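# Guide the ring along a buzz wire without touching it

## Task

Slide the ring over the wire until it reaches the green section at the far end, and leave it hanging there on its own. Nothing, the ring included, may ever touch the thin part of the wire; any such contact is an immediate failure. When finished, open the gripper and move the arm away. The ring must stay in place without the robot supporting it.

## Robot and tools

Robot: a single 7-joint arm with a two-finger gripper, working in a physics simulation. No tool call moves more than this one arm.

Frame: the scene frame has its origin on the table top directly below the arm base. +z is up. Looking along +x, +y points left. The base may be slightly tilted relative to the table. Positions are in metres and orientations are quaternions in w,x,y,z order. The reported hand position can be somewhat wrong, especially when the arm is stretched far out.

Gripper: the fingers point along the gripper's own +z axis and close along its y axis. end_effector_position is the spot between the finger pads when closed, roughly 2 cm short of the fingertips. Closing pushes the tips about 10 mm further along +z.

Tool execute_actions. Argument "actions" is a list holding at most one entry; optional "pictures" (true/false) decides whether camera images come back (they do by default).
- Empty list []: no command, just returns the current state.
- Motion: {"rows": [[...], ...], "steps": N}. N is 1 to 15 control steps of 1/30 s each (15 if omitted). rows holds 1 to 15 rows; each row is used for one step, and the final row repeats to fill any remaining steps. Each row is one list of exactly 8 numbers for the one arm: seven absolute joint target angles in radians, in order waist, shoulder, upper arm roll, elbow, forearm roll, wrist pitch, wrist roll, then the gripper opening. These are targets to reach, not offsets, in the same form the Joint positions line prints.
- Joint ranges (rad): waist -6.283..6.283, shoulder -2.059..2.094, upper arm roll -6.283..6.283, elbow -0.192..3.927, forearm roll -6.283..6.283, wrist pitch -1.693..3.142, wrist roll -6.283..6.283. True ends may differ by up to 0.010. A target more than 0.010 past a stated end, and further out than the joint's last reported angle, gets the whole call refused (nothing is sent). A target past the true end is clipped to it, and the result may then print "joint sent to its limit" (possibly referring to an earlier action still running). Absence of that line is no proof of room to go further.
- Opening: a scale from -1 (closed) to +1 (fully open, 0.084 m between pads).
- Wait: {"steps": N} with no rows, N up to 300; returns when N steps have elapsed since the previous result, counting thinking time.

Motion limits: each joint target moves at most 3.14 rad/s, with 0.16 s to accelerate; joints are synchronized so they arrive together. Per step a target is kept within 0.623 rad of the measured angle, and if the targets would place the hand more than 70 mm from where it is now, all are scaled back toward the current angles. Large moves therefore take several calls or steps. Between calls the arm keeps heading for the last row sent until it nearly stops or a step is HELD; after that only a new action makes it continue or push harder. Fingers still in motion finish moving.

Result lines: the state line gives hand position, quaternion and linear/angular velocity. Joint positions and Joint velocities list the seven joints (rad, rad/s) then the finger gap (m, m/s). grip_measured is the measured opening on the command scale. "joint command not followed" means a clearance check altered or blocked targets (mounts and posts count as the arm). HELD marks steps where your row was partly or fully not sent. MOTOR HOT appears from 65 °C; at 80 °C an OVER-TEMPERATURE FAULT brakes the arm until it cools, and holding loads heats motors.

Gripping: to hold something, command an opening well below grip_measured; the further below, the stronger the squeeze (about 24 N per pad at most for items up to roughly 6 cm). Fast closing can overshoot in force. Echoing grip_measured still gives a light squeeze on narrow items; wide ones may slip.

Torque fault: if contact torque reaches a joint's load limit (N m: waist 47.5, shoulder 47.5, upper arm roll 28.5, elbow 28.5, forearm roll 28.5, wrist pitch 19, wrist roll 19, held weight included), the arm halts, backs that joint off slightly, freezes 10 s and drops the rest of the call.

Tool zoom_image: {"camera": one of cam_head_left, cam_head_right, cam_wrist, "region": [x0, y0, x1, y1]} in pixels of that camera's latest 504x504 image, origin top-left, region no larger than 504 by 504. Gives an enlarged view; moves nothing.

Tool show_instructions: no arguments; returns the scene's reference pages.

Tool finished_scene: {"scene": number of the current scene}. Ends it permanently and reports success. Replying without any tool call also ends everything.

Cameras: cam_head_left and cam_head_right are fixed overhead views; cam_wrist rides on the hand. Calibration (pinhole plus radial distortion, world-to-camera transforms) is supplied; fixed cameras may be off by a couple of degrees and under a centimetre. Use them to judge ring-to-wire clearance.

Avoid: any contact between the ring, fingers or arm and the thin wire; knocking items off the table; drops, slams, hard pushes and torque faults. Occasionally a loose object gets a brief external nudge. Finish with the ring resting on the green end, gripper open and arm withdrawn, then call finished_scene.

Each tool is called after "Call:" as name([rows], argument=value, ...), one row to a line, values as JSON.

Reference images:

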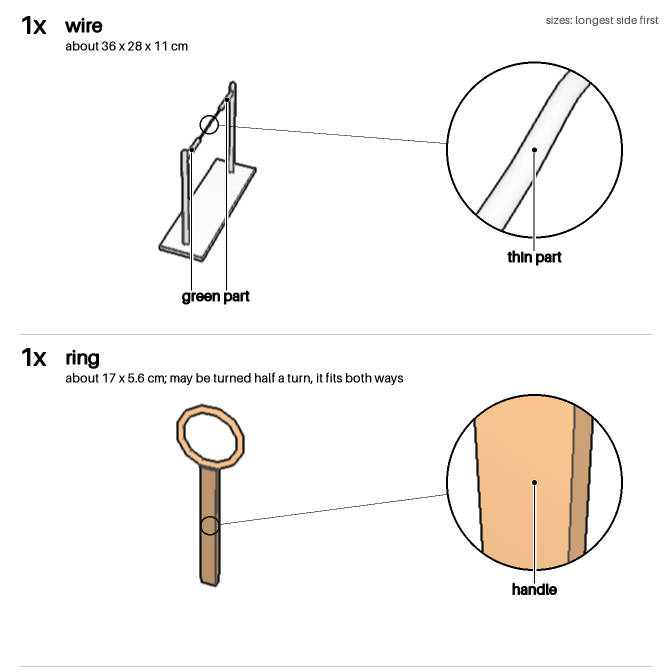

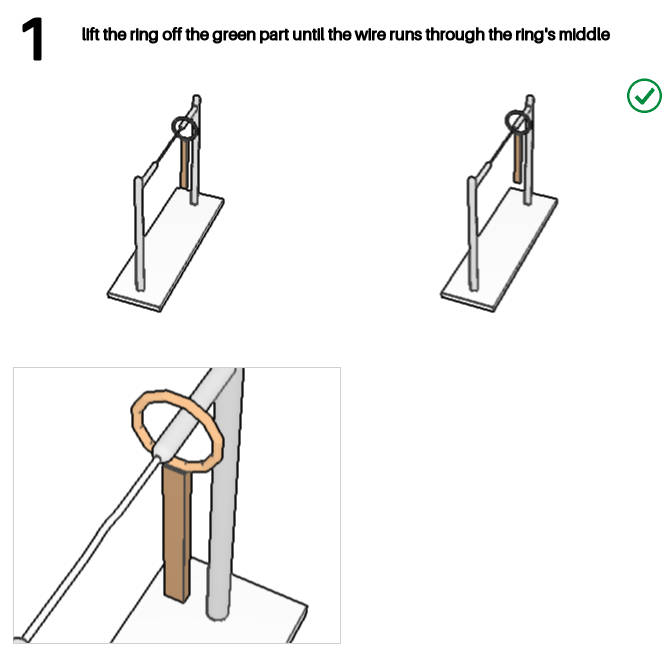

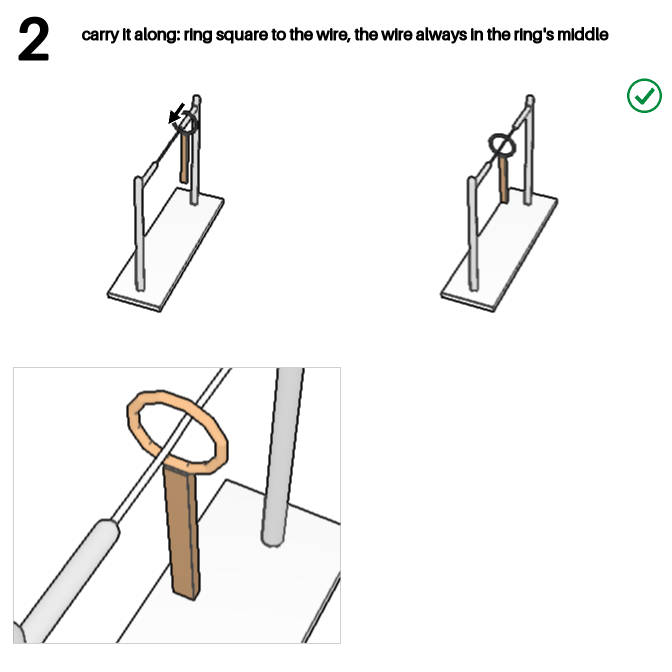

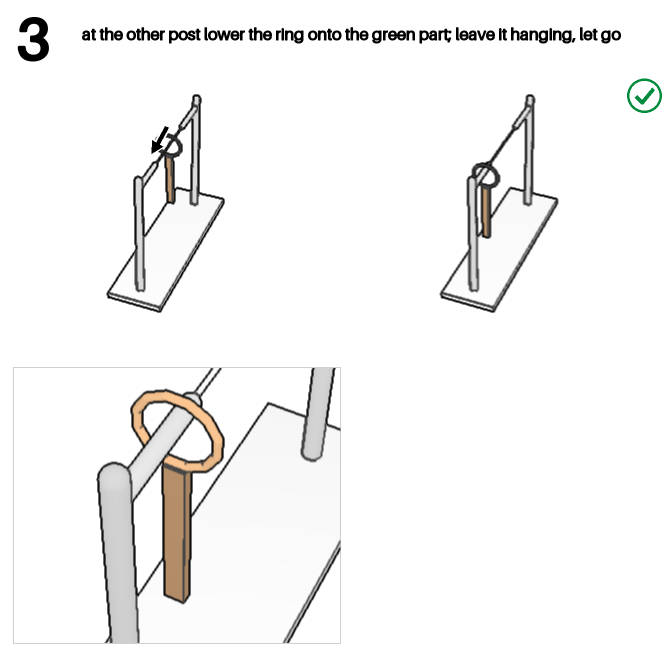

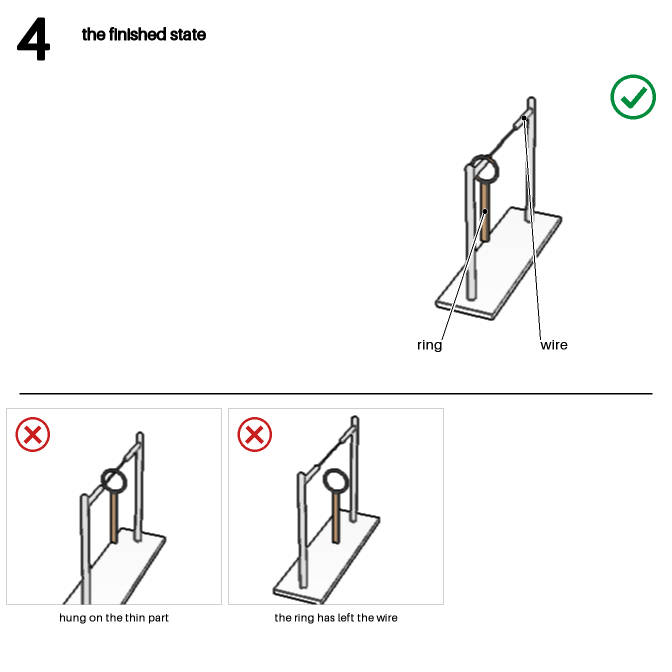

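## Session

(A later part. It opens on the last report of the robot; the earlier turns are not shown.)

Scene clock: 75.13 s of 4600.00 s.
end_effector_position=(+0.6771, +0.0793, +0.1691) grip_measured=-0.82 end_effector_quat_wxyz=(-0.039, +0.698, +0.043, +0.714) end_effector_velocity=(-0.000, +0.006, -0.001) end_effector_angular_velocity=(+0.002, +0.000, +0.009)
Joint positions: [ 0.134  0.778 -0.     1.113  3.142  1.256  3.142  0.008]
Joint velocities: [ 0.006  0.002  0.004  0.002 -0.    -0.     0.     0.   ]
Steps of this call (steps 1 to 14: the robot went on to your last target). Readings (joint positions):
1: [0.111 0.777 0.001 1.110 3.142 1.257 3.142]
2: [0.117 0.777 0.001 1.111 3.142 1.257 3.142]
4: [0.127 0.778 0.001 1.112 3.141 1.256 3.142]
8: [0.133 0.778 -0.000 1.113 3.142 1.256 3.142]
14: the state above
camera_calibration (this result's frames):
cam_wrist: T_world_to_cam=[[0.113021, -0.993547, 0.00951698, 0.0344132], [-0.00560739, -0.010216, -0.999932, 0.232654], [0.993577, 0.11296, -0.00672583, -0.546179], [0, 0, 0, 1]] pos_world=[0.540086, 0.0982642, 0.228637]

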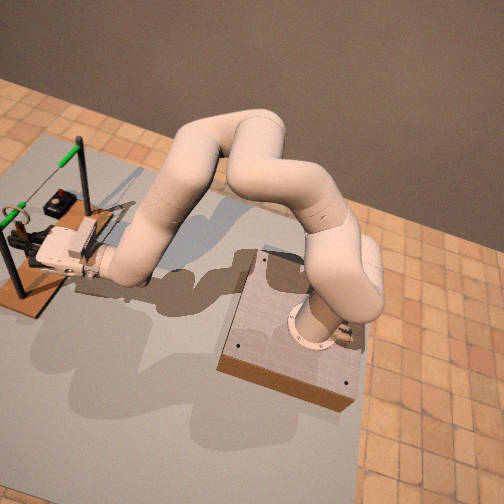

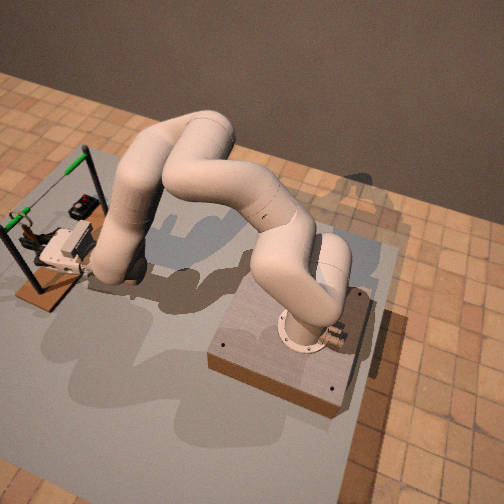

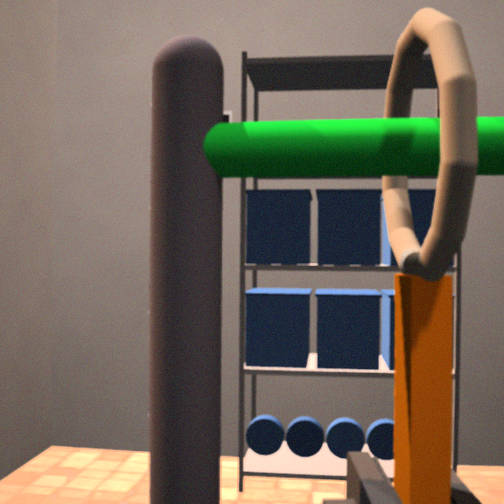

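Call:
execute_actions([
  {"rows": [[0.135,0.815,0,1.130,3.1416,1.276,3.1416,-1]], "steps": 15},
], pictures=false)

Call:
execute_actions([
  {"rows": [[0.135,0.815,0,1.130,3.1416,1.276,3.1416,-0.25]], "steps": 15},
], pictures=false)

Call:
execute_actions([
  {"rows": [[0.135,0.62,0,0.66,3.1416,1.55,3.1416,-0.25]], "steps": 15},
], pictures=false)

Call:
execute_actions([
  {"steps": 30},
])

Scene clock: 79.17 s of 4600.00 s.
end_effector_position=(+0.6773, +0.0799, +0.1566) grip_measured=-0.82 end_effector_quat_wxyz=(-0.039, +0.698, +0.044, +0.714) end_effector_velocity=(+0.000, +0.001, -0.001) end_effector_angular_velocity=(-0.001, -0.002, +0.001)
Joint positions: [ 0.135  0.814 -0.     1.13   3.142  1.276  3.142  0.008]
Joint velocities: [ 0.001  0.003  0.     0.001 -0.     0.003 -0.001 -0.   ]
Steps of this call (steps 1 to 30: the robot went on to your last target; steps 31 to 90: nothing new was sent; then 0.53 s passed at rest; steps 91 to 105: all 15 steps of this action). Readings (joint positions):
91: [0.135 0.778 -0.000 1.113 3.142 1.256 3.142]
92: [0.135 0.779 -0.000 1.114 3.142 1.257 3.142]
94: [0.135 0.791 -0.000 1.121 3.142 1.264 3.142]
98: [0.135 0.810 0.000 1.126 3.142 1.272 3.142]
105: the state above

Scene clock: 79.67 s of 4600.00 s.
end_effector_position=(+0.6772, +0.0799, +0.1562) grip_measured=-0.27 end_effector_quat_wxyz=(-0.039, +0.698, +0.044, +0.714) end_effector_velocity=(-0.001, +0.001, -0.001) end_effector_angular_velocity=(+0.001, +0.002, +0.002)
Joint positions: [ 0.135  0.815 -0.     1.13   3.142  1.276  3.142  0.032]
Joint velocities: [ 0.002  0.001  0.    -0.001 -0.    -0.     0.001  0.   ]
Steps of this call (steps 1 to 15: all 15 steps of this action). Readings (joint positions):
1: [0.135 0.814 -0.000 1.130 3.142 1.276 3.142]
2: [0.135 0.815 -0.000 1.130 3.142 1.276 3.142]
4: [0.135 0.815 -0.000 1.130 3.142 1.276 3.142]
8: [0.135 0.815 -0.000 1.130 3.142 1.276 3.142]
15: the state above

Scene clock: 80.17 s of 4600.00 s.
end_effector_position=(+0.5633, +0.0666, +0.1611) grip_measured=-0.27 end_effector_quat_wxyz=(-0.039, +0.699, +0.044, +0.712) end_effector_velocity=(-0.116, -0.015, +0.015) end_effector_angular_velocity=(-0.000, -0.007, -0.003)
Joint positions: [ 0.135  0.637 -0.     0.698  3.142  1.526  3.142  0.032]
Joint velocities: [-0.002 -0.172  0.    -0.416  0.     0.25  -0.001 -0.   ]
Steps of this call (steps 1 to 15: all 15 steps of this action). Readings (joint positions):
1: [0.135 0.815 -0.000 1.130 3.142 1.276 3.142]
2: [0.135 0.814 0.000 1.128 3.142 1.278 3.142]
4: [0.135 0.800 0.000 1.096 3.142 1.299 3.142]
8: [0.135 0.730 -0.000 0.922 3.142 1.396 3.142]
15: the state above

Scene clock: 81.17 s of 4600.00 s.
end_effector_position=(+0.5530, +0.0654, +0.1634) grip_measured=-0.27 end_effector_quat_wxyz=(-0.039, +0.698, +0.044, +0.713) end_effector_velocity=(-0.001, -0.001, -0.001) end_effector_angular_velocity=(+0.000, +0.002, -0.002)
Joint positions: [0.135 0.62  0.    0.66  3.142 1.55  3.142 0.032]
Joint velocities: [-0.002  0.001 -0.    -0.001 -0.    -0.     0.     0.   ]
Steps of this call (steps 1 to 30: the robot went on to your last target). Readings (joint positions):
1: [0.135 0.632 -0.000 0.686 3.142 1.533 3.142]
2: [0.135 0.628 -0.000 0.679 3.142 1.538 3.142]
4: [0.135 0.624 0.000 0.671 3.142 1.544 3.142]
8: [0.135 0.621 0.000 0.664 3.142 1.549 3.142]
30: the state above
The arm was judged still, so your last target was given up. Only a new action makes it travel on or press farther. Fingers that are still opening or closing keep moving.
camera_calibration (this result's frames):
cam_wrist: T_world_to_cam=[[0.11401, -0.993436, 0.00928103, 0.0341762], [-0.0065827, -0.0100971, -0.999927, 0.226738], [0.993458, 0.11394, -0.00769066, -0.421192], [0, 0, 0, 1]] pos_world=[0.416032, 0.0842319, 0.223165]

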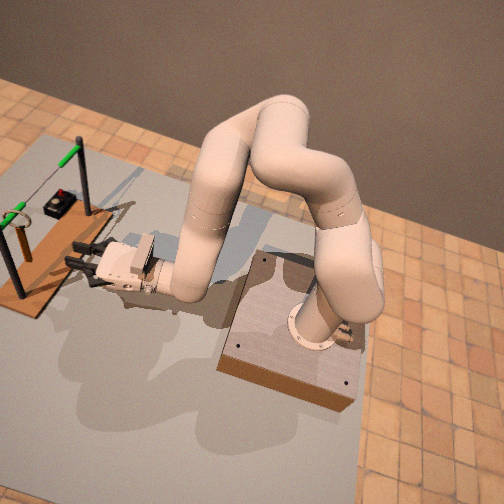

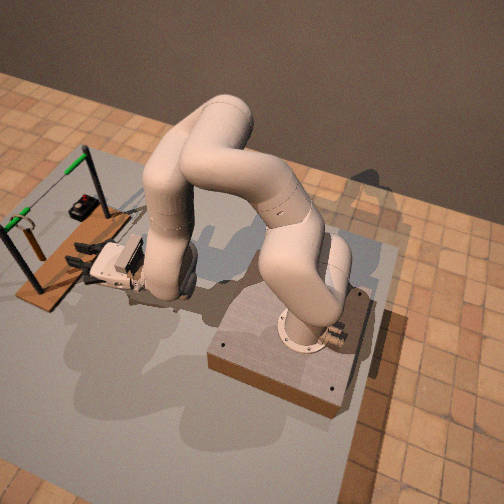

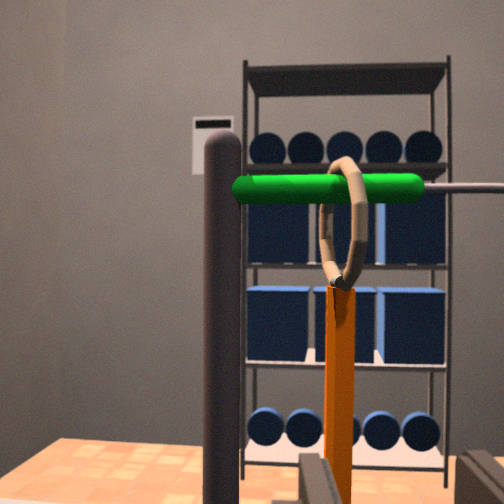

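Call:
finished_scene(scene=1)

The scene is finished: the task was done.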